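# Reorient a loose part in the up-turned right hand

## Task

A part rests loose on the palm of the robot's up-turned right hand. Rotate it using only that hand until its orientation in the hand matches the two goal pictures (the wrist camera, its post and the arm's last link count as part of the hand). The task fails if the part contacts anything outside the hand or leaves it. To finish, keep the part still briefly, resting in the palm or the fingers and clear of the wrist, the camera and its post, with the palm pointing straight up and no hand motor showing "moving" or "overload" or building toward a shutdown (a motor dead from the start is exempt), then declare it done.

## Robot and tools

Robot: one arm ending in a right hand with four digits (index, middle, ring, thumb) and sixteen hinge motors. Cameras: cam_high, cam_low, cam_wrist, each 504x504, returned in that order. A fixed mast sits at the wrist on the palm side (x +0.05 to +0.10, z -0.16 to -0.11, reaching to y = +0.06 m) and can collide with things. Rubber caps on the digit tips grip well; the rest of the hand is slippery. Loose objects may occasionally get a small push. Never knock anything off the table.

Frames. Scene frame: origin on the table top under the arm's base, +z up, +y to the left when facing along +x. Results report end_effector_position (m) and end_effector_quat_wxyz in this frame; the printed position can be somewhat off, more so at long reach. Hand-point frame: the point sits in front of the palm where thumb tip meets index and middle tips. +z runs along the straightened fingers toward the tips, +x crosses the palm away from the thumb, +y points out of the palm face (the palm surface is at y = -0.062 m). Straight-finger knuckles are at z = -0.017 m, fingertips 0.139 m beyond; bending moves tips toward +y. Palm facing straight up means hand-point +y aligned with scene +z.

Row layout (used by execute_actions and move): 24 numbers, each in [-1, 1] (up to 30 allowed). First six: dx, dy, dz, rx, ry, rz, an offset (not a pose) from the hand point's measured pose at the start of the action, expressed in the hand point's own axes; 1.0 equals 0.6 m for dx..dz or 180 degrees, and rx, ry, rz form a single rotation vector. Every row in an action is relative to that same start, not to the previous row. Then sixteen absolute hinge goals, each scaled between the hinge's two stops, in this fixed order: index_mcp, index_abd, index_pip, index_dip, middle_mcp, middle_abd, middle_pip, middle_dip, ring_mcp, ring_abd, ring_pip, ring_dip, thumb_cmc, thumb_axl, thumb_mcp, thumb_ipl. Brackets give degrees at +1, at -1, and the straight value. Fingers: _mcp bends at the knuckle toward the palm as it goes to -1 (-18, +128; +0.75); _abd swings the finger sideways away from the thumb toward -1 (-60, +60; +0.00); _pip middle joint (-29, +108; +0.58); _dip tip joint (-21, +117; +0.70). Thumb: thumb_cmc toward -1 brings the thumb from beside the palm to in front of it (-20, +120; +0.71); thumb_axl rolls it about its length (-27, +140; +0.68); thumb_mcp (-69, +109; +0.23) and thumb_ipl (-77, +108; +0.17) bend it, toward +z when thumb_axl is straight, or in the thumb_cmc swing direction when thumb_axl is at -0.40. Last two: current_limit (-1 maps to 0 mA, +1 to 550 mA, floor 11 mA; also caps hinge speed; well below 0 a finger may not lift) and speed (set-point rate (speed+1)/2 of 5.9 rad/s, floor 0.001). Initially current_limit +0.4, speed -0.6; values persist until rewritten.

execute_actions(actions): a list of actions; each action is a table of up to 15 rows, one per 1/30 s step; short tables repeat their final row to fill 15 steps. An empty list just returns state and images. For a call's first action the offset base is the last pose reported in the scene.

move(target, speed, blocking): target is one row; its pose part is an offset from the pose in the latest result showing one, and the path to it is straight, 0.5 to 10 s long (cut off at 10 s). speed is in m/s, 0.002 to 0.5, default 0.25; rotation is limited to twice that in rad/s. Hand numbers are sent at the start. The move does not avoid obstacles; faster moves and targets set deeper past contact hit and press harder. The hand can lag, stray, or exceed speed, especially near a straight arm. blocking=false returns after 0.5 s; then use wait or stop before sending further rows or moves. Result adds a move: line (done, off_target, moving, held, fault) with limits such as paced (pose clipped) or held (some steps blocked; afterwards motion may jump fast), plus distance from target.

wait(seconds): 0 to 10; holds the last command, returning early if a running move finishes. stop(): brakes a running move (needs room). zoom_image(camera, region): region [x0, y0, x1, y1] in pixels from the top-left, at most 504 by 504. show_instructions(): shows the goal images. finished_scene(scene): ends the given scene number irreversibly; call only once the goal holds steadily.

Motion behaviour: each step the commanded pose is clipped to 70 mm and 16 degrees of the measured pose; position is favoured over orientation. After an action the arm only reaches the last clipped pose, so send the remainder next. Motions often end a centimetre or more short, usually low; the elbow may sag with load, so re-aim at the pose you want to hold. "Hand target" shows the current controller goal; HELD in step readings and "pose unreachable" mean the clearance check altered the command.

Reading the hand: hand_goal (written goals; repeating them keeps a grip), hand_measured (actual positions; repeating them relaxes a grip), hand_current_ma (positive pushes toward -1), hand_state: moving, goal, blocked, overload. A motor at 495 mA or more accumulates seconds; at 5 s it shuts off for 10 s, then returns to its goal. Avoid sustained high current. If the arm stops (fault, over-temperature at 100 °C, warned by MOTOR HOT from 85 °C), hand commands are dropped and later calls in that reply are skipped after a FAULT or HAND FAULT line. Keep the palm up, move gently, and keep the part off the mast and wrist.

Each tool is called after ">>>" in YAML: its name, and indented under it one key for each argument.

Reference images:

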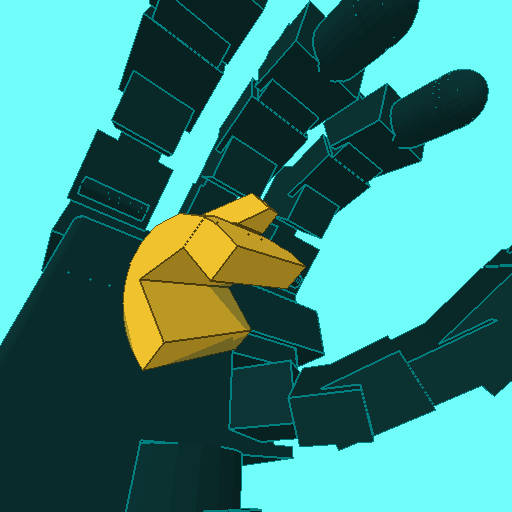

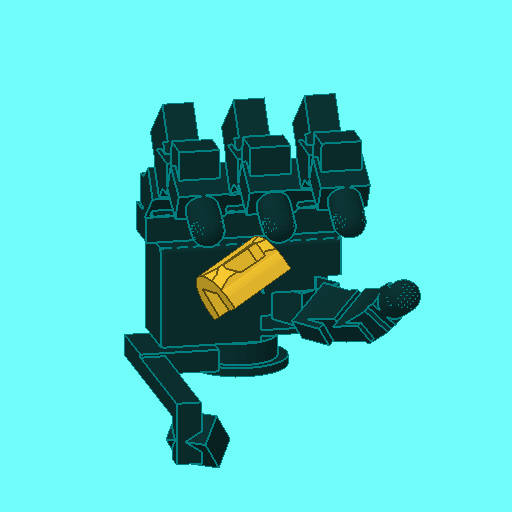

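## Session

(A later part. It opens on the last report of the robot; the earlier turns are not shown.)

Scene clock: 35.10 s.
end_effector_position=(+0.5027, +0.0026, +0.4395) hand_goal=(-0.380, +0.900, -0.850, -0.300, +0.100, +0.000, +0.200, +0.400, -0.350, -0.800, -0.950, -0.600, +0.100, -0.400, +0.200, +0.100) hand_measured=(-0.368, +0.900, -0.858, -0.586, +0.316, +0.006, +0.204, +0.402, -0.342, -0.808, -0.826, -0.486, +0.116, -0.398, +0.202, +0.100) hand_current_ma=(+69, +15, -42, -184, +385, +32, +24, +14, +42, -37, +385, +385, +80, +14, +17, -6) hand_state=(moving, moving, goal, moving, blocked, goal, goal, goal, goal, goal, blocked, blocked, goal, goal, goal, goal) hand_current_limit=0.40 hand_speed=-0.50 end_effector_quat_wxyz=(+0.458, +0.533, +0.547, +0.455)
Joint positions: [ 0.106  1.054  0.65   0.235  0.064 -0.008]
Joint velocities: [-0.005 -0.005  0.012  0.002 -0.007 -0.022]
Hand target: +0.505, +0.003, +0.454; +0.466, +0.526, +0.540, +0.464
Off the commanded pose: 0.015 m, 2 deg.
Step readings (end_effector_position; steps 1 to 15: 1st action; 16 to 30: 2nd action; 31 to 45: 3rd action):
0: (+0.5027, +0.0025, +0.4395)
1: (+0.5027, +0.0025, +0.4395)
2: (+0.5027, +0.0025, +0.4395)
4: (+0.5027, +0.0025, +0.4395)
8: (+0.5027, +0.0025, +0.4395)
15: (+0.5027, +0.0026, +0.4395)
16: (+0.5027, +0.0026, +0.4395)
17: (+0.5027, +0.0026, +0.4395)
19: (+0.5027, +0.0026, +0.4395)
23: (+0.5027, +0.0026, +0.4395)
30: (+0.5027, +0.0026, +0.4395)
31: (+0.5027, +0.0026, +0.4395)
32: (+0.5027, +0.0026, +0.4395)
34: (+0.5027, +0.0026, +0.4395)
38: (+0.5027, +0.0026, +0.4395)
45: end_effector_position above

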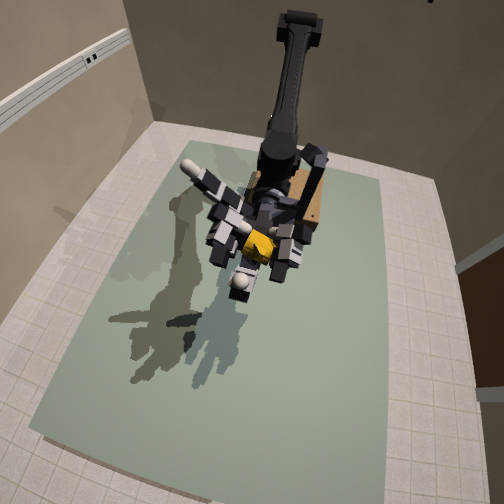

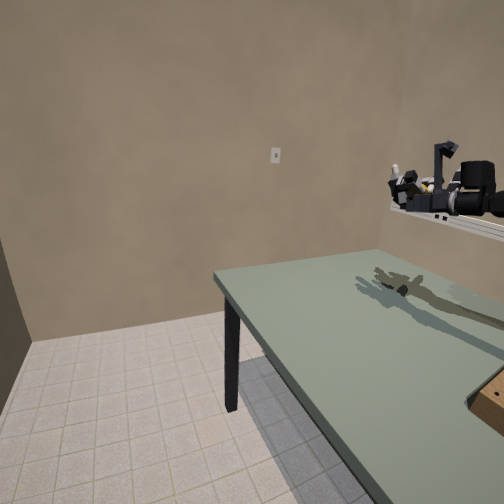

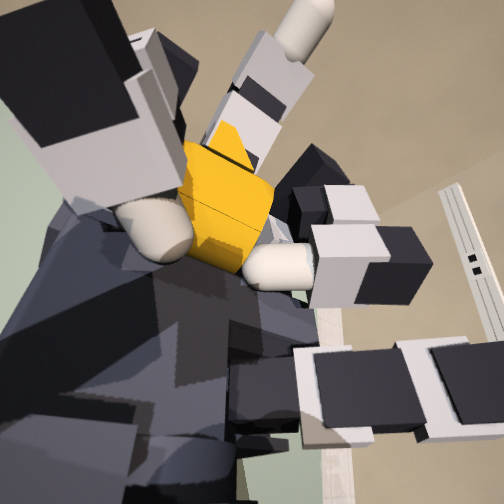

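>>> execute_actions:
  actions:
    - [[0,0.03,0,-0.04,0,0,-0.3,0.4,-0.8,-0.3,0.2,0,0.2,0.4,-0.35,-0.45,-0.8,-0.4,-0.2,-0.4,0.2,0.1,0.4,-0.5]]
    - [[0,0.03,0,-0.04,0,0,-0.3,0.4,-0.8,-0.3,0,0,0.2,0.4,-0.35,-0.4,-0.75,-0.35,-0.2,-0.4,0.2,0.1,0.4,-0.6]]
    - [[0,0.025,0,-0.01,0,0,-0.3,0.4,-0.8,-0.3,-0.15,0,0.2,0.4,-0.35,-0.4,-0.75,-0.35,-0.2,-0.4,0.2,0.1,0.4,-0.6]]

>>> zoom_image:
  camera: "cam_high"
  region: [190, 150, 340, 300]

Scene clock: 38.53 s.
end_effector_position=(+0.4983, +0.0032, +0.4749) hand_goal=(-0.300, +0.400, -0.800, -0.300, -0.150, +0.000, +0.200, +0.400, -0.350, -0.400, -0.750, -0.350, -0.200, -0.400, +0.200, +0.100) hand_measured=(-0.290, +0.422, -0.798, -0.300, +0.194, +0.002, +0.204, +0.402, -0.328, -0.428, -0.748, -0.352, -0.186, -0.398, +0.204, +0.100) hand_current_ma=(+52, +103, +14, -2, +385, +9, +20, +14, +122, -121, +15, -12, +73, +14, +20, -5) hand_state=(goal, blocked, goal, goal, blocked, goal, goal, goal, blocked, blocked, goal, goal, goal, goal, goal, goal) hand_current_limit=0.40 hand_speed=-0.60 end_effector_quat_wxyz=(+0.513, +0.479, +0.488, +0.518)
Joint positions: [ 0.106  1.128  0.634  0.559  0.06  -0.012]
Joint velocities: [ 0.015  0.005 -0.007  0.012 -0.037 -0.022]
Hand target: +0.497, +0.003, +0.490; +0.521, +0.471, +0.480, +0.526
Off the commanded pose: 0.015 m, 2 deg.
Step readings (end_effector_position; steps 1 to 15: 1st action; 16 to 30: 2nd action; 31 to 45: 3rd action):
0: (+0.5027, +0.0026, +0.4395)
1: (+0.5020, +0.0025, +0.4422)
2: (+0.5009, +0.0025, +0.4466)
4: (+0.5009, +0.0026, +0.4541)
8: (+0.5014, +0.0028, +0.4577)
15: (+0.5015, +0.0030, +0.4581)
16: (+0.5006, +0.0030, +0.4607)
17: (+0.4990, +0.0029, +0.4653)
19: (+0.4979, +0.0030, +0.4725)
23: (+0.4981, +0.0031, +0.4751)
30: (+0.4983, +0.0032, +0.4749)
31: (+0.4983, +0.0032, +0.4749)
32: (+0.4983, +0.0032, +0.4749)
34: (+0.4983, +0.0032, +0.4749)
38: (+0.4983, +0.0032, +0.4749)
45: end_effector_position above

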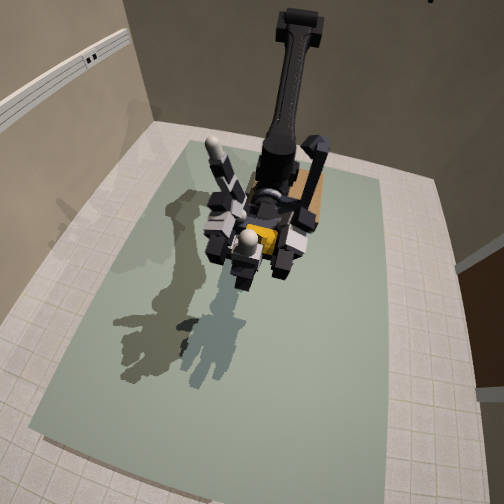

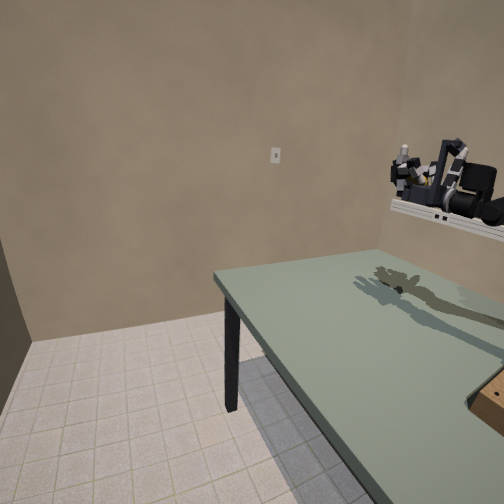

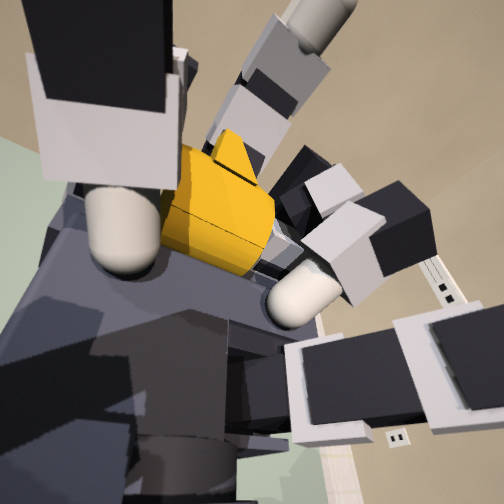

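Region (190, 150, 340, 300) of cam_high's 504x504 image, scaled by 3.360, with more detail than that image has.

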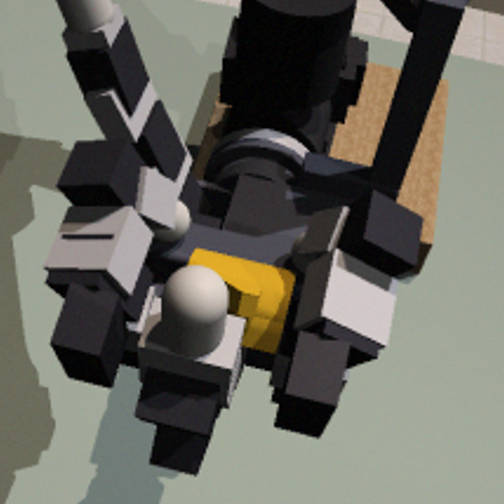

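>>> execute_actions:
  actions:
    - [[0,0.025,0,-0.01,0,0,-0.1,0.3,-0.3,0,0,0,0.2,0.4,-0.1,-0.3,-0.3,0,-0.4,-0.4,0.2,0.1,0.4,-0.6]]
    - [[0,0.025,0,-0.01,0,0,-0.1,0.3,-0.3,0,-0.1,0,0,0.4,-0.1,-0.3,-0.3,0,-0.4,-0.4,0.2,0.1,0.5,-0.6]]

Scene clock: 40.63 s.
end_effector_position=(+0.4983, +0.0032, +0.4749) hand_goal=(-0.100, +0.300, -0.300, +0.000, -0.100, +0.000, +0.000, +0.400, -0.100, -0.300, -0.300, +0.000, -0.400, -0.400, +0.200, +0.100) hand_measured=(-0.100, +0.304, -0.306, -0.004, +0.194, +0.002, +0.004, +0.402, -0.100, -0.304, -0.306, -0.004, -0.392, -0.398, +0.202, +0.100) hand_current_ma=(+2, +20, -32, -20, +413, +9, +19, +13, +3, -22, -35, -22, +40, +14, +17, -5) hand_state=(goal, goal, goal, goal, blocked, goal, goal, goal, goal, goal, goal, goal, goal, goal, goal, goal) hand_current_limit=0.50 hand_speed=-0.60 end_effector_quat_wxyz=(+0.513, +0.479, +0.488, +0.518)
Joint positions: [ 0.106  1.128  0.634  0.559  0.06  -0.012]
Joint velocities: [-0.015  0.005 -0.002 -0.017 -0.051  0.022]
Hand target: +0.497, +0.003, +0.490; +0.521, +0.471, +0.480, +0.526
Off the commanded pose: 0.015 m, 2 deg.
Step readings (end_effector_position; steps 1 to 15: 1st action; 16 to 30: 2nd action):
0: (+0.4983, +0.0032, +0.4749)
1: (+0.4983, +0.0032, +0.4749)
2: (+0.4983, +0.0032, +0.4749)
4: (+0.4983, +0.0032, +0.4749)
8: (+0.4983, +0.0032, +0.4749)
15: (+0.4983, +0.0032, +0.4749)
16: (+0.4983, +0.0032, +0.4749)
17: (+0.4983, +0.0032, +0.4749)
19: (+0.4983, +0.0032, +0.4749)
23: (+0.4983, +0.0032, +0.4749)
30: end_effector_position above

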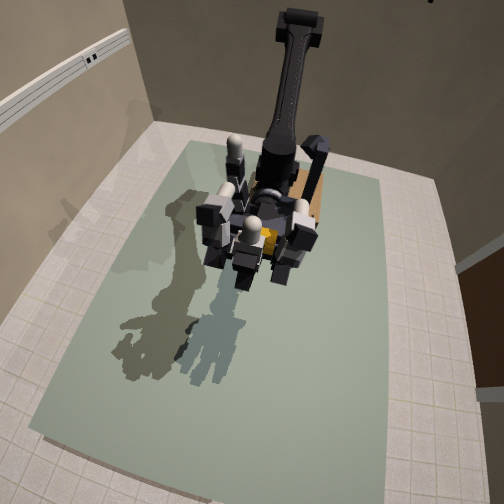

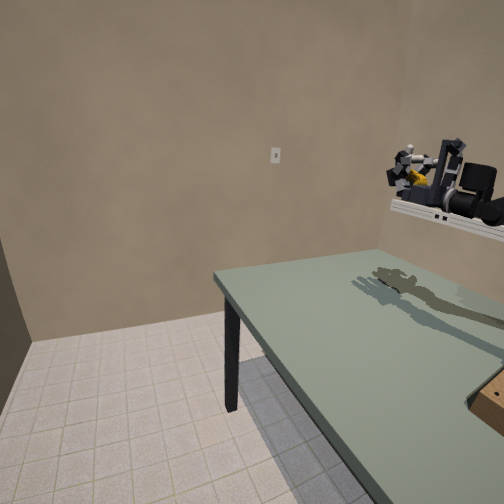

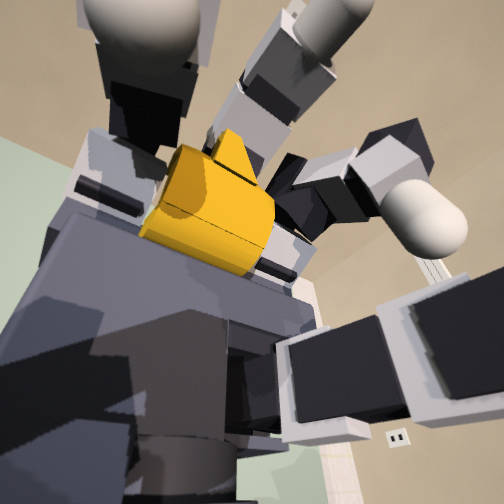

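>>> execute_actions:
  actions:
    - [[0,0.03,0,-0.05,0,0,-0.2,0.2,-0.5,0,0.3,0,-0.1,0.5,-0.2,-0.2,-0.5,0,-0.8,-0.4,-0.4,0.1,0.4,-0.5]]
    - [[0,0.03,0,-0.05,0,0,-0.2,0.2,-0.5,0,0.3,0,-0.3,0.5,-0.2,-0.2,-0.5,0,-0.8,-0.4,-0.4,0.1,0.4,-0.5]]
    - [[0,0.03,0,-0.05,0,0,-0.2,0.2,-0.5,0,0.3,0,-0.5,0.5,-0.2,-0.2,-0.5,0,-0.8,-0.4,-0.4,0.1,0.4,-0.5]]

>>> zoom_image:
  camera: "cam_low"
  region: [370, 100, 500, 230]

Scene clock: 44.43 s.
end_effector_position=(+0.4776, +0.0041, +0.5005) hand_goal=(-0.200, +0.200, -0.500, +0.000, +0.300, +0.000, -0.500, +0.500, -0.200, -0.200, -0.500, +0.000, -0.800, -0.400, -0.400, +0.100) hand_measured=(-0.200, +0.204, -0.500, -0.004, +0.308, +0.002, -0.500, +0.498, -0.200, -0.204, -0.500, -0.004, -0.808, -0.400, -0.404, +0.100) hand_current_ma=(-3, +18, -3, -18, +46, +9, +4, -14, -3, -19, -3, -20, -38, -1, -27, -5) hand_state=(goal, goal, goal, goal, goal, goal, goal, goal, goal, goal, goal, goal, goal, goal, goal, goal) hand_current_limit=0.40 hand_speed=-0.50 end_effector_quat_wxyz=(+0.591, +0.374, +0.378, +0.607)
Joint positions: [ 0.106  1.349  0.629  1.17   0.049 -0.019]
Joint velocities: [ 0.005 -0.005  0.002 -0.002  0.022 -0.007]
Hand target: +0.481, +0.004, +0.512; +0.600, +0.362, +0.368, +0.611
Off the commanded pose: 0.013 m, 2 deg.
Step readings (end_effector_position; steps 1 to 15: 1st action; 16 to 30: 2nd action; 31 to 45: 3rd action):
0: (+0.4983, +0.0032, +0.4749)
1: (+0.4968, +0.0032, +0.4776)
2: (+0.4940, +0.0031, +0.4832)
4: (+0.4916, +0.0032, +0.4901)
8: (+0.4935, +0.0036, +0.4883)
15: (+0.4941, +0.0038, +0.4876)
16: (+0.4922, +0.0037, +0.4906)
17: (+0.4886, +0.0037, +0.4954)
19: (+0.4845, +0.0036, +0.5009)
23: (+0.4869, +0.0040, +0.4965)
30: (+0.4873, +0.0041, +0.4956)
31: (+0.4851, +0.0040, +0.4982)
32: (+0.4806, +0.0039, +0.5023)
34: (+0.4755, +0.0037, +0.5064)
38: (+0.4774, +0.0040, +0.5013)
45: end_effector_position above

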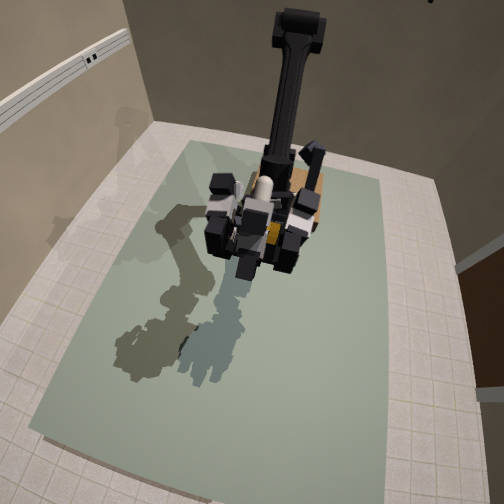

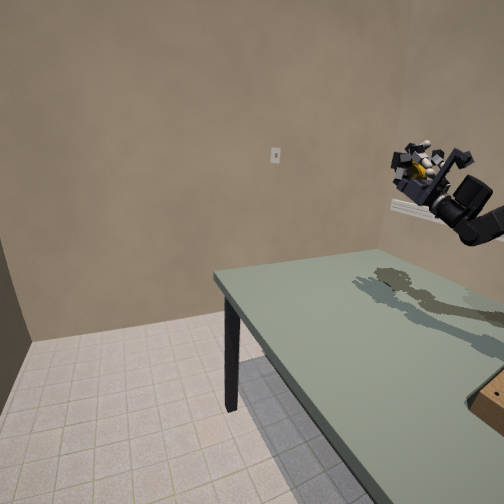

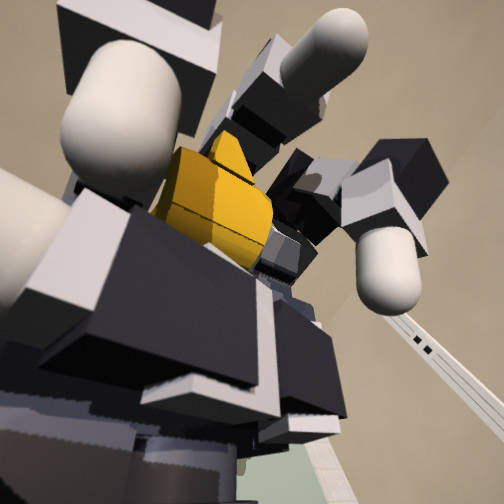

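Region (370, 100, 500, 230) of cam_low's 504x504 image, scaled by 3.877, with more detail than that image has.

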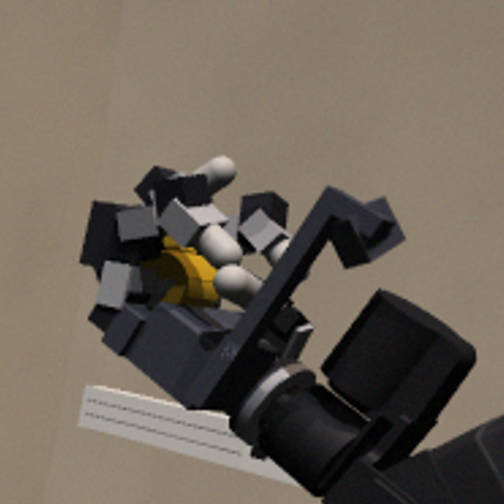

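Continue curling pip.

>>> execute_actions:
  actions:
    - [[0,0.022,0.01,-0.01,0,0,-0.2,0.2,-0.5,0,0.3,0,-0.8,0.6,-0.2,-0.2,-0.5,0,-0.8,-0.5,-0.5,0.1,0.4,-0.5]]
    - [[0,0.022,0.01,-0.01,0,0,-0.2,0.2,-0.5,0,0.25,0,-1,0.7,-0.2,-0.2,-0.5,0,-0.8,-0.5,-0.5,0.1,0.4,-0.5]]

>>> zoom_image:
  camera: "cam_low"
  region: [370, 100, 500, 230]

Scene clock: 46.73 s.
end_effector_position=(+0.4775, +0.0041, +0.5006) hand_goal=(-0.200, +0.200, -0.500, +0.000, +0.250, +0.000, -1.000, +0.700, -0.200, -0.200, -0.500, +0.000, -0.800, -0.500, -0.500, +0.100) hand_measured=(-0.200, +0.204, -0.500, -0.004, +0.278, +0.012, -0.882, +0.698, -0.200, -0.204, -0.500, -0.004, -0.802, -0.478, -0.486, +0.102) hand_current_ma=(-3, +18, -3, -18, +147, +52, +385, -11, -3, -19, -3, -20, -5, +139, +93, +17) hand_state=(goal, goal, goal, goal, blocked, goal, blocked, goal, goal, goal, goal, goal, goal, blocked, goal, goal) hand_current_limit=0.40 hand_speed=-0.50 end_effector_quat_wxyz=(+0.591, +0.374, +0.378, +0.607)
Joint positions: [ 0.106  1.349  0.629  1.17   0.049 -0.019]
Joint velocities: [-0.015 -0.015 -0.007 -0.017 -0.051 -0.022]
Hand target: +0.477, +0.004, +0.515; +0.597, +0.364, +0.368, +0.613
Off the commanded pose: 0.014 m, 2 deg.
Step readings (end_effector_position; steps 1 to 15: 1st action; 16 to 30: 2nd action):
0: (+0.4775, +0.0041, +0.5006)
1: (+0.4775, +0.0041, +0.5006)
2: (+0.4775, +0.0041, +0.5006)
4: (+0.4775, +0.0041, +0.5006)
8: (+0.4775, +0.0041, +0.5006)
15: (+0.4775, +0.0041, +0.5006)
16: (+0.4775, +0.0041, +0.5006)
17: (+0.4775, +0.0041, +0.5006)
19: (+0.4775, +0.0041, +0.5006)
23: (+0.4775, +0.0041, +0.5006)
30: end_effector_position above

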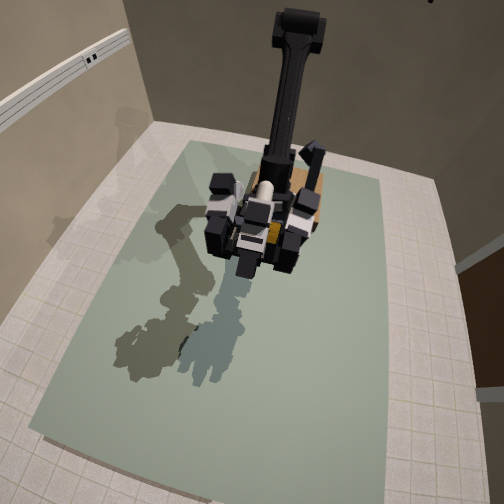

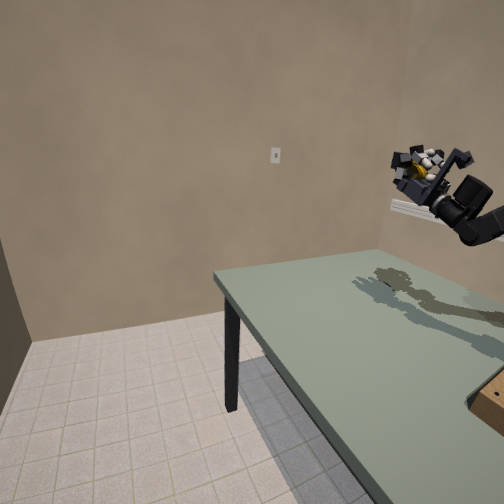

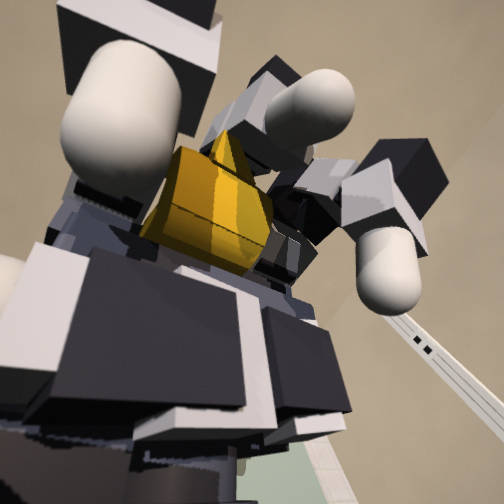

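Region (370, 100, 500, 230) of cam_low's 504x504 image, scaled by 3.877, with more detail than that image has.

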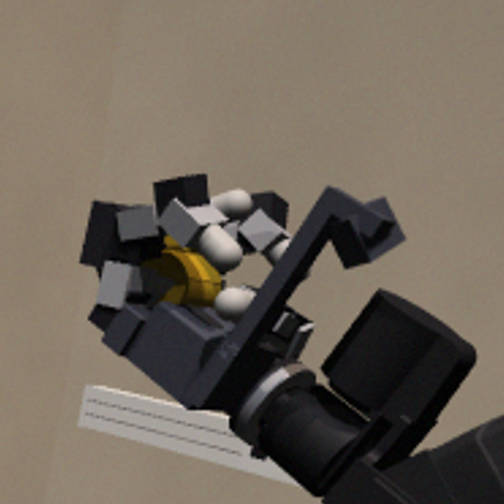

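>>> execute_actions:
  actions:
    - [[0,0.022,0.03,-0.055,0,0,-0.2,0.2,-0.5,0,0.35,0,-0.6,0.6,-0.2,-0.2,-0.5,0,-0.8,-0.47,-0.48,0.1,0.4,-0.5]]
    - [[0,0.022,0.03,-0.055,0,0,-0.2,0.2,-0.5,0,0.35,0,-0.6,0.6,-0.2,-0.2,-0.5,0,-0.8,-0.47,-0.48,0.1,0.4,-0.5]]
    - [[0,0.018,0.015,-0.01,0,0,-0.2,0.2,-0.5,0,0.3,0,-0.6,0.6,-0.2,-0.2,-0.5,0,-0.8,-0.47,-0.48,0.1,0.4,-0.5]]

>>> zoom_image:
  camera: "cam_low"
  region: [370, 100, 500, 230]

Scene clock: 50.27 s.
end_effector_position=(+0.4903, +0.0070, +0.5139) hand_goal=(-0.200, +0.200, -0.500, +0.000, +0.300, +0.000, -0.600, +0.600, -0.200, -0.200, -0.500, +0.000, -0.800, -0.470, -0.480, +0.100) hand_measured=(-0.204, +0.204, -0.500, -0.004, +0.306, +0.004, -0.608, +0.602, -0.204, -0.204, -0.500, -0.004, -0.806, -0.472, -0.484, +0.100) hand_current_ma=(-18, +18, -4, -17, +29, +14, -38, +11, -20, -19, -5, -19, -32, -10, -26, +3) hand_state=(goal, goal, goal, goal, goal, goal, goal, goal, goal, goal, goal, goal, goal, goal, goal, goal) hand_current_limit=0.40 hand_speed=-0.50 end_effector_quat_wxyz=(+0.629, +0.295, +0.297, +0.655)
Joint positions: [ 0.106  1.573  0.775  1.505  0.037 -0.019]
Joint velocities: [ 0.015 -0.005 -0.017 -0.002 -0.022  0.007]
Hand target: +0.490, +0.007, +0.528; +0.634, +0.286, +0.287, +0.659
Off the commanded pose: 0.014 m, 2 deg.
Step readings (end_effector_position; steps 1 to 15: 1st action; 16 to 30: 2nd action; 31 to 45: 3rd action):
0: (+0.4775, +0.0041, +0.5006)
1: (+0.4759, +0.0042, +0.5019)
2: (+0.4723, +0.0043, +0.5056)
4: (+0.4749, +0.0049, +0.5091)
8: (+0.4868, +0.0059, +0.5031)
15: (+0.4860, +0.0058, +0.5032)
16: (+0.4843, +0.0059, +0.5050)
17: (+0.4810, +0.0059, +0.5086)
19: (+0.4826, +0.0064, +0.5139)
23: (+0.4914, +0.0071, +0.5135)
30: (+0.4903, +0.0070, +0.5139)
31: (+0.4903, +0.0070, +0.5139)
32: (+0.4903, +0.0070, +0.5139)
34: (+0.4903, +0.0070, +0.5139)
38: (+0.4903, +0.0070, +0.5139)
45: end_effector_position above

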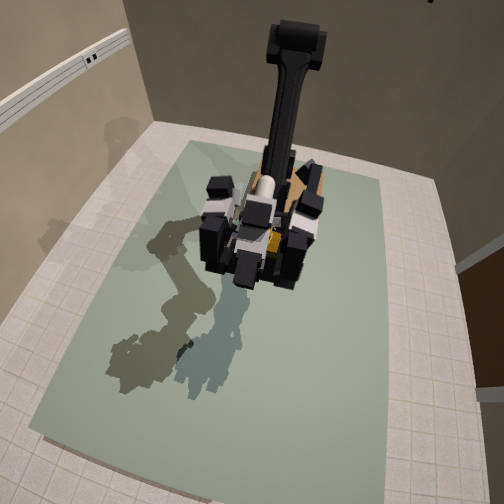

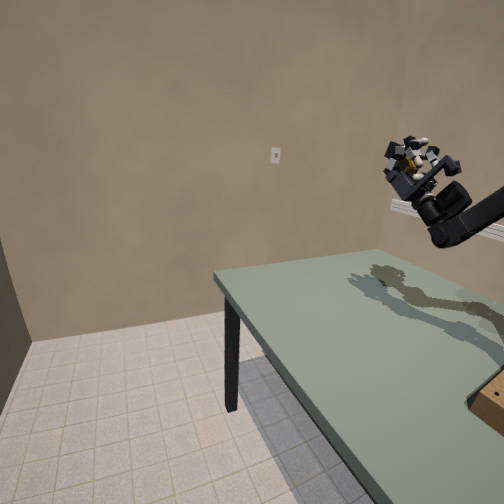

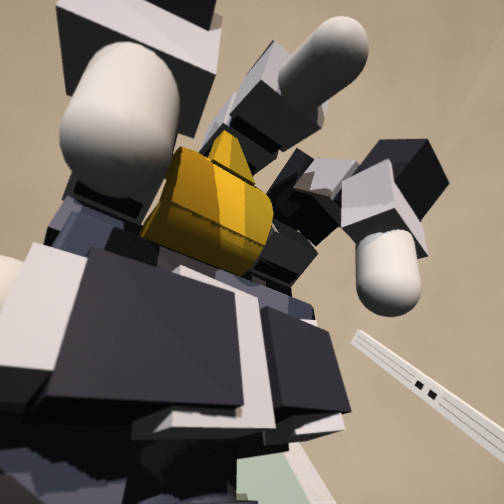

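Region (370, 100, 500, 230) of cam_low's 504x504 image, scaled by 3.877, with more detail than that image has.

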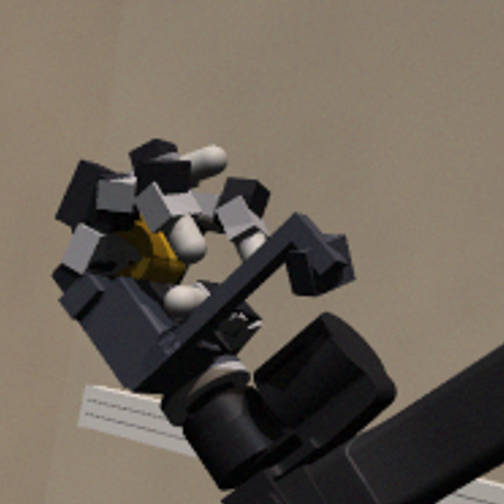

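>>> execute_actions:
  actions:
    - [[0,0.018,0.015,-0.01,0,0,0.4,0,-0.7,0,0.45,0,-0.5,0.6,0.4,0,-0.7,0,-0.8,-0.47,-0.48,0.1,0.4,-0.4]]
    - [[0,0.018,0.015,-0.01,0,0,0.5,0,-0.7,0,0.55,0,-0.5,0.6,0.5,0,-0.7,0,-0.8,-0.47,-0.48,0.1,0.4,-0.4]]

>>> zoom_image:
  camera: "cam_low"
  region: [370, 100, 500, 230]

Scene clock: 53.00 s.
end_effector_position=(+0.4903, +0.0070, +0.5139) hand_goal=(+0.500, +0.000, -0.700, +0.000, +0.550, +0.000, -0.500, +0.600, +0.500, +0.000, -0.700, +0.000, -0.800, -0.470, -0.480, +0.100) hand_measured=(+0.500, +0.004, -0.700, -0.004, +0.552, +0.004, -0.506, +0.602, +0.500, -0.004, -0.700, -0.004, -0.806, -0.472, -0.484, +0.100) hand_current_ma=(+4, +14, -2, -17, +12, +14, -31, +10, +4, -15, -2, -18, -32, -10, -26, +3) hand_state=(goal, goal, goal, goal, goal, goal, goal, goal, goal, goal, goal, goal, goal, goal, goal, goal) hand_current_limit=0.40 hand_speed=-0.40 end_effector_quat_wxyz=(+0.629, +0.295, +0.297, +0.655)
Joint positions: [ 0.106  1.573  0.775  1.505  0.037 -0.019]
Joint velocities: [-0.005  0.005 -0.002  0.022 -0.007 -0.051]
Hand target: +0.490, +0.007, +0.528; +0.634, +0.285, +0.287, +0.659
Off the commanded pose: 0.014 m, 2 deg.
Step readings (end_effector_position; steps 1 to 15: 1st action; 16 to 30: 2nd action):
0: (+0.4903, +0.0070, +0.5139)
1: (+0.4903, +0.0070, +0.5139)
2: (+0.4903, +0.0070, +0.5139)
4: (+0.4903, +0.0070, +0.5139)
8: (+0.4903, +0.0070, +0.5139)
15: (+0.4903, +0.0070, +0.5139)
16: (+0.4903, +0.0070, +0.5139)
17: (+0.4903, +0.0070, +0.5139)
19: (+0.4903, +0.0070, +0.5139)
23: (+0.4903, +0.0070, +0.5139)
30: end_effector_position above

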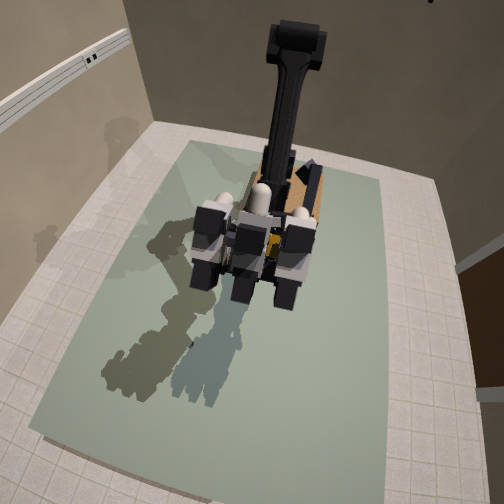

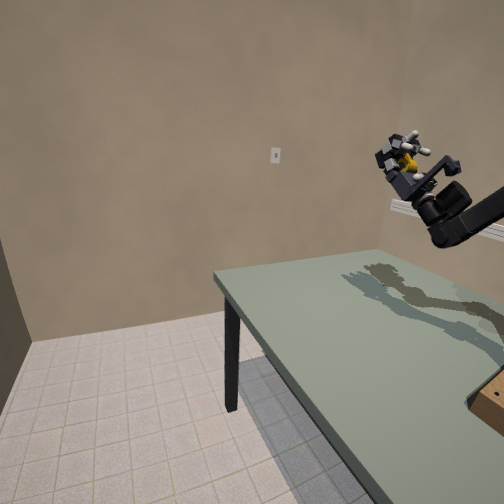

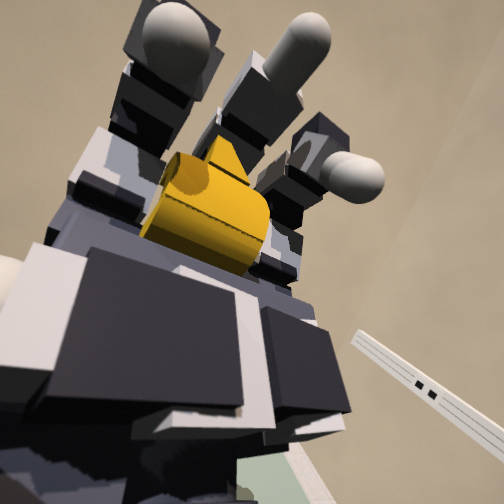

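Region (370, 100, 500, 230) of cam_low's 504x504 image, scaled by 3.877, with more detail than that image has.

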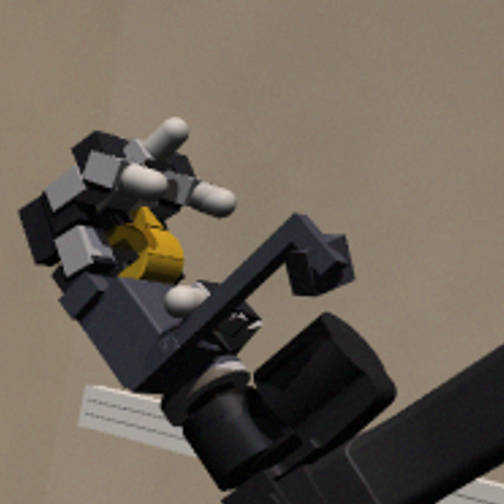

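>>> execute_actions:
  actions:
    - [[0,0.018,0.015,-0.01,0,0,0.3,0,-0.7,0,0.27,0,-0.3,0.6,0.3,0,-0.7,0,-0.8,-0.47,-0.48,0.1,0.7,1]]
    - [[0,0.018,0.015,-0.01,0,0,0.3,0,-0.7,0,0.4,0,-0.3,0.6,0.3,0,-0.7,0,-0.8,-0.47,-0.48,0.1,0.4,-0.4]]

>>> zoom_image:
  camera: "cam_low"
  region: [370, 100, 500, 230]

Scene clock: 57.43 s.
end_effector_position=(+0.4903, +0.0070, +0.5139) hand_goal=(+0.300, +0.000, -0.700, +0.000, +0.400, +0.000, -0.300, +0.600, +0.300, +0.000, -0.700, +0.000, -0.800, -0.470, -0.480, +0.100) hand_measured=(+0.304, +0.004, -0.700, -0.004, +0.400, +0.004, -0.306, +0.602, +0.304, -0.004, -0.700, -0.004, -0.806, -0.472, -0.484, +0.100) hand_current_ma=(+23, +14, -3, -17, +5, +14, -29, +10, +25, -15, -3, -18, -32, -10, -26, +3) hand_state=(goal, goal, goal, goal, goal, goal, goal, goal, goal, goal, goal, goal, goal, goal, goal, goal) hand_current_limit=0.40 hand_speed=-0.40 end_effector_quat_wxyz=(+0.629, +0.295, +0.297, +0.655)
Joint positions: [ 0.106  1.573  0.775  1.505  0.037 -0.019]
Joint velocities: [ 0.005  0.005 -0.007  0.002 -0.037  0.022]
Hand target: +0.490, +0.007, +0.528; +0.634, +0.285, +0.287, +0.659
Off the commanded pose: 0.014 m, 2 deg.
Step readings (end_effector_position; steps 1 to 15: 1st action; 16 to 30: 2nd action):
0: (+0.4903, +0.0070, +0.5139)
1: (+0.4903, +0.0070, +0.5139)
2: (+0.4903, +0.0070, +0.5139)
4: (+0.4903, +0.0070, +0.5139)
8: (+0.4903, +0.0070, +0.5139)
15: (+0.4903, +0.0070, +0.5139)
16: (+0.4903, +0.0070, +0.5139)
17: (+0.4903, +0.0070, +0.5139)
19: (+0.4903, +0.0070, +0.5139)
23: (+0.4903, +0.0070, +0.5139)
30: end_effector_position above

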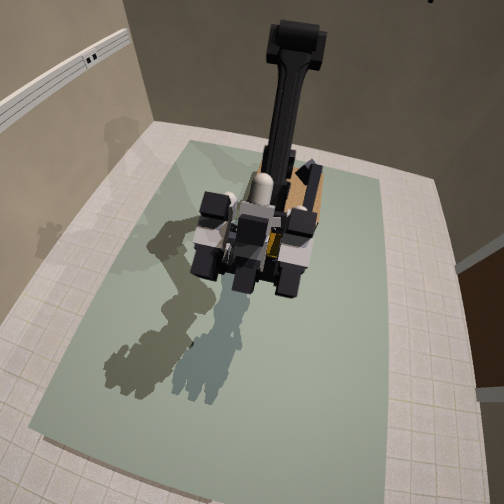

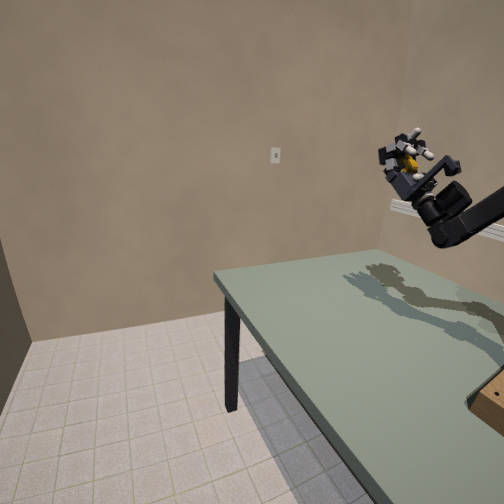

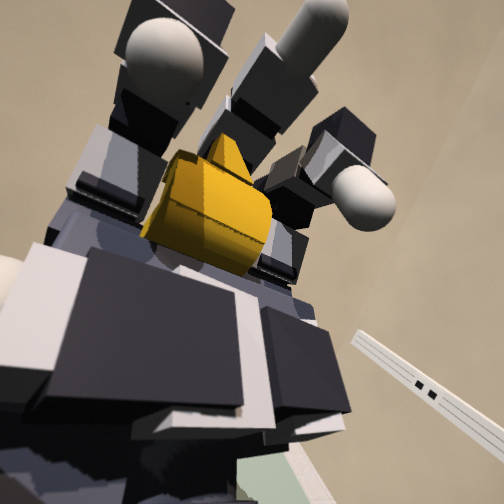

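Region (370, 100, 500, 230) of cam_low's 504x504 image, scaled by 3.877, with more detail than that image has.

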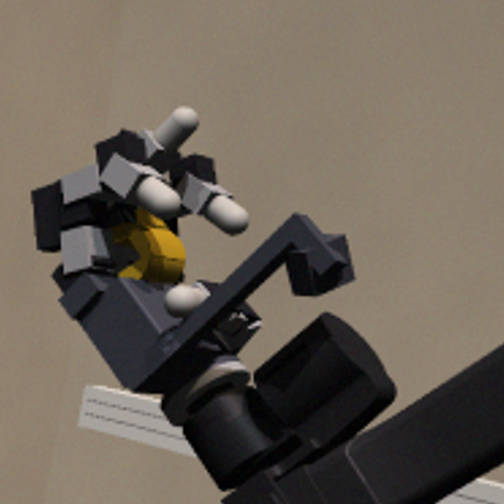

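>>> execute_actions:
  actions:
    - [[0,0.018,0.015,-0.01,0,0,0.3,0,-0.7,0,0.75,0,-0.6,0.6,0.3,0,-0.7,0,-0.8,-0.47,-0.48,0.1,0.4,-0.3]]
    - [[0,0.018,0.015,-0.01,0,0,0.3,0,-0.7,0,0.75,0,-1,0.3,0.3,0,-0.7,0,-0.8,-0.47,-0.48,0.1,0.4,-0.4]]

>>> zoom_image:
  camera: "cam_low"
  region: [370, 100, 500, 230]

Scene clock: 59.67 s.
end_effector_position=(+0.4903, +0.0070, +0.5139) hand_goal=(+0.300, +0.000, -0.700, +0.000, +0.750, +0.000, -1.000, +0.300, +0.300, +0.000, -0.700, +0.000, -0.800, -0.470, -0.480, +0.100) hand_measured=(+0.304, +0.004, -0.700, -0.004, +0.754, +0.004, -1.000, +0.302, +0.304, -0.004, -0.700, -0.004, -0.806, -0.472, -0.484, +0.100) hand_current_ma=(+23, +14, -3, -17, +24, +14, +1, +11, +25, -15, -3, -18, -32, -10, -26, +3) hand_state=(goal, goal, goal, goal, goal, goal, goal, goal, goal, goal, goal, goal, goal, goal, goal, goal) hand_current_limit=0.40 hand_speed=-0.40 end_effector_quat_wxyz=(+0.629, +0.295, +0.297, +0.655)
Joint positions: [ 0.106  1.573  0.775  1.505  0.037 -0.019]
Joint velocities: [-0.005 -0.005  0.002  0.002  0.022 -0.007]
Hand target: +0.490, +0.007, +0.528; +0.634, +0.285, +0.287, +0.659
Off the commanded pose: 0.014 m, 2 deg.
Step readings (end_effector_position; steps 1 to 15: 1st action; 16 to 30: 2nd action):
0: (+0.4903, +0.0070, +0.5139)
1: (+0.4903, +0.0070, +0.5139)
2: (+0.4903, +0.0070, +0.5139)
4: (+0.4903, +0.0070, +0.5139)
8: (+0.4903, +0.0070, +0.5139)
15: (+0.4903, +0.0070, +0.5139)
16: (+0.4903, +0.0070, +0.5139)
17: (+0.4903, +0.0070, +0.5139)
19: (+0.4903, +0.0070, +0.5139)
23: (+0.4903, +0.0070, +0.5139)
30: end_effector_position above

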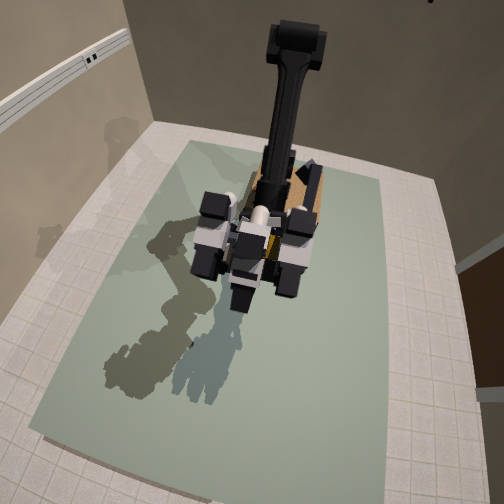

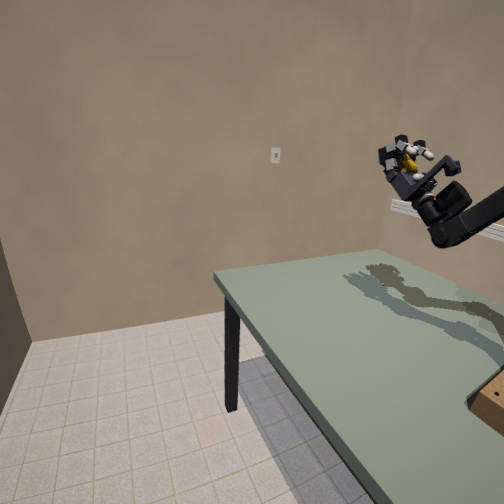

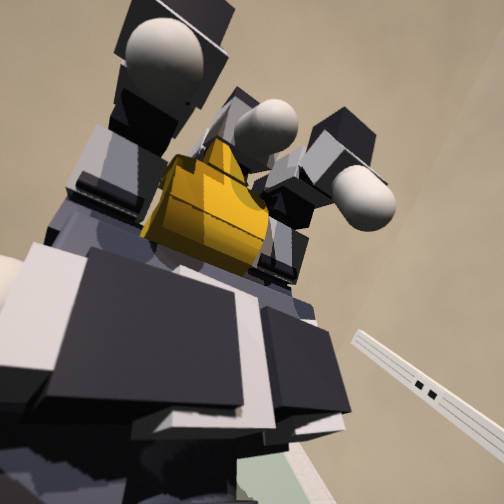

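Region (370, 100, 500, 230) of cam_low's 504x504 image, scaled by 3.877, with more detail than that image has.

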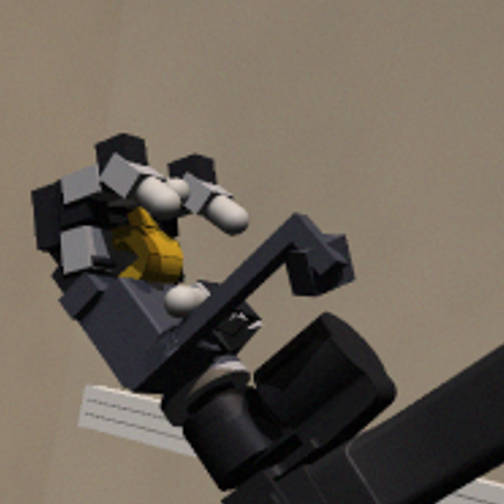

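>>> execute_actions:
  actions:
    - [[0,0.018,0.015,-0.01,0,0,0,0,-0.6,0,0.75,0,-1,0.8,0,0,-0.6,0,-0.8,-0.47,-0.48,0.1,0.4,-0.4]]
    - [[0,0.018,0.015,-0.01,0,0,0,0,-0.6,0,0.4,0,-1,0.8,0,0,-0.6,0,-0.8,-0.47,-0.48,0.1,0.4,-0.4]]

>>> zoom_image:
  camera: "cam_low"
  region: [370, 100, 500, 230]

Scene clock: 61.97 s.
end_effector_position=(+0.4903, +0.0070, +0.5139) hand_goal=(+0.000, +0.000, -0.600, +0.000, +0.400, +0.000, -1.000, +0.800, +0.000, +0.000, -0.600, +0.000, -0.800, -0.470, -0.480, +0.100) hand_measured=(+0.000, +0.004, -0.608, -0.004, +0.428, +0.004, -0.992, +0.798, +0.000, -0.004, -0.610, -0.004, -0.806, -0.472, -0.484, +0.100) hand_current_ma=(+0, +14, -45, -17, +151, +16, +45, -13, -1, -15, -48, -18, -32, -10, -26, +3) hand_state=(goal, goal, goal, goal, blocked, goal, goal, goal, goal, goal, goal, goal, goal, goal, goal, goal) hand_current_limit=0.40 hand_speed=-0.40 end_effector_quat_wxyz=(+0.629, +0.295, +0.297, +0.655)
Joint positions: [ 0.106  1.573  0.775  1.505  0.037 -0.019]
Joint velocities: [ 0.005 -0.015 -0.002 -0.017 -0.037 -0.007]
Hand target: +0.490, +0.007, +0.528; +0.634, +0.285, +0.287, +0.659
Off the commanded pose: 0.014 m, 2 deg.
Step readings (end_effector_position; steps 1 to 15: 1st action; 16 to 30: 2nd action):
0: (+0.4903, +0.0070, +0.5139)
1: (+0.4903, +0.0070, +0.5139)
2: (+0.4903, +0.0070, +0.5139)
4: (+0.4903, +0.0070, +0.5139)
8: (+0.4903, +0.0070, +0.5139)
15: (+0.4903, +0.0070, +0.5139)
16: (+0.4903, +0.0070, +0.5139)
17: (+0.4903, +0.0070, +0.5139)
19: (+0.4903, +0.0070, +0.5139)
23: (+0.4903, +0.0070, +0.5139)
30: end_effector_position above

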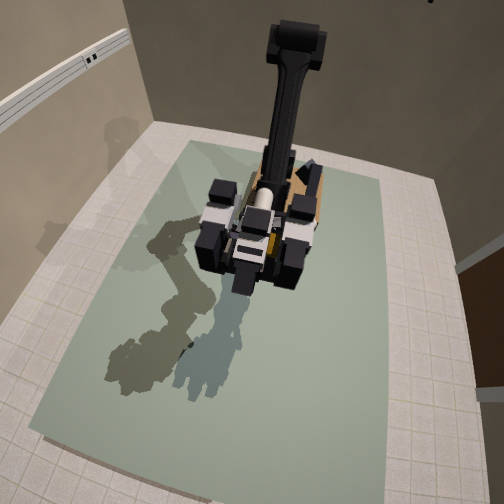

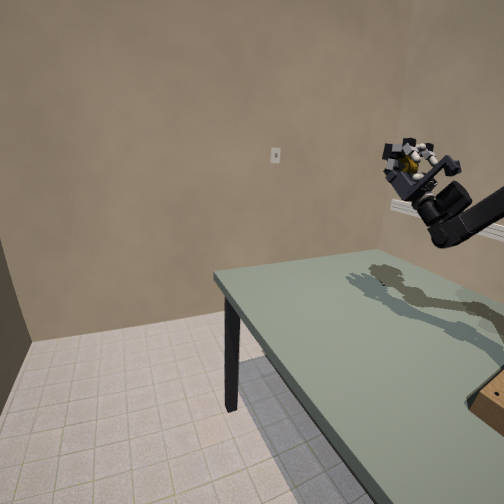

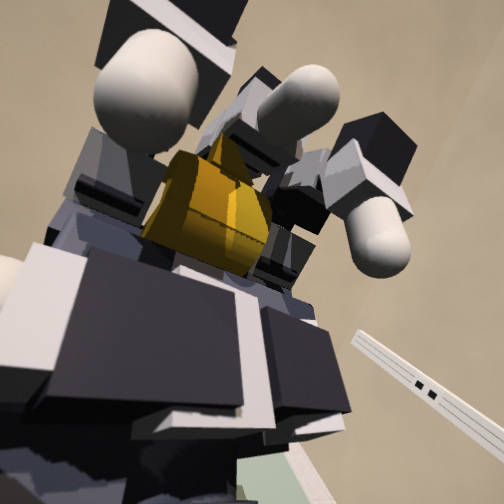

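Region (370, 100, 500, 230) of cam_low's 504x504 image, scaled by 3.877, with more detail than that image has.

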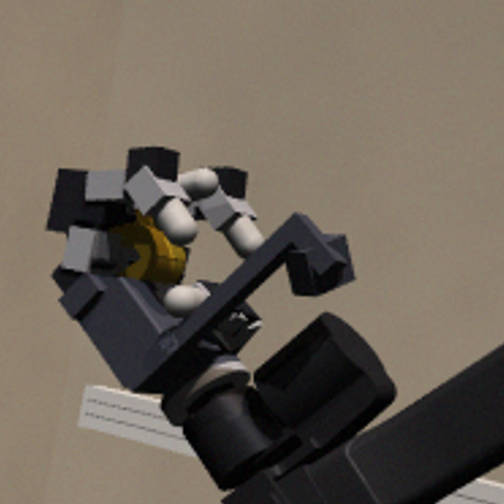

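>>> move:
  target: [0,0.26,0.02,-0.13,0,0,-0.1,0.1,-0.6,0,0.45,0,-0.5,0.5,-0.1,-0.1,-0.6,0,-0.8,-0.47,-0.48,0.1,0.4,-0.4]
  speed: 0.12

Scene clock: 68.30 s.
end_effector_position=(+0.4083, +0.0021, +0.6190) hand_goal=(-0.100, +0.100, -0.600, +0.000, +0.450, +0.000, -0.500, +0.500, -0.100, -0.100, -0.600, +0.000, -0.800, -0.470, -0.480, +0.100) hand_measured=(-0.104, +0.098, -0.608, -0.002, +0.452, +0.004, -0.508, +0.502, -0.104, -0.096, -0.608, -0.004, -0.806, -0.472, -0.484, +0.100) hand_current_ma=(-20, -13, -42, -16, +7, +15, -38, +11, -22, +14, -45, -18, -32, -13, -26, +3) hand_state=(goal, goal, goal, goal, goal, goal, goal, goal, goal, goal, goal, goal, goal, goal, goal, goal) hand_current_limit=0.40 hand_speed=-0.40 end_effector_quat_wxyz=(+0.664, +0.203, +0.200, +0.692)
Joint positions: [ 0.106  1.391  0.829  1.555  0.031 -0.025]
Joint velocities: [-0.005 -0.005 -0.022  0.002 -0.007 -0.007]
Hand target: +0.397, +0.002, +0.641; +0.672, +0.180, +0.177, +0.696
Off the commanded pose: 0.024 m, 7 deg.
joint sent to its limit — the command would take joint 4 (wrist pitch) past its upper limit, so that joint was sent only as far as its limit.
move: off_target

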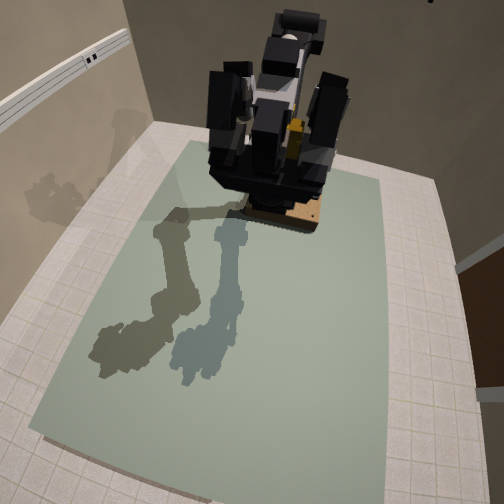

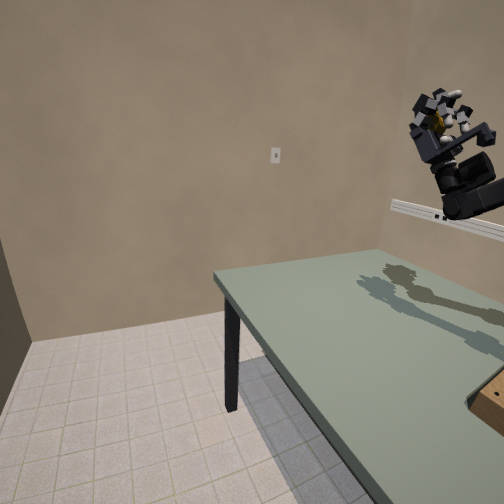

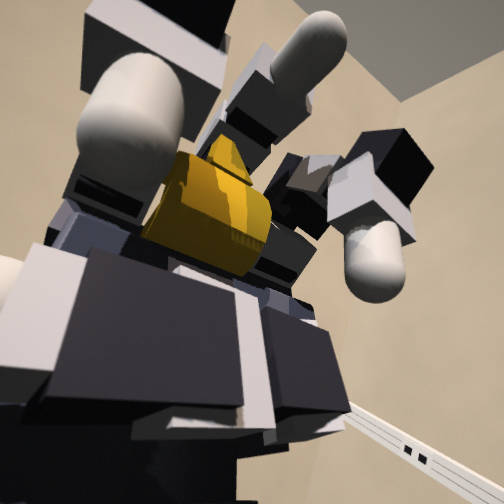

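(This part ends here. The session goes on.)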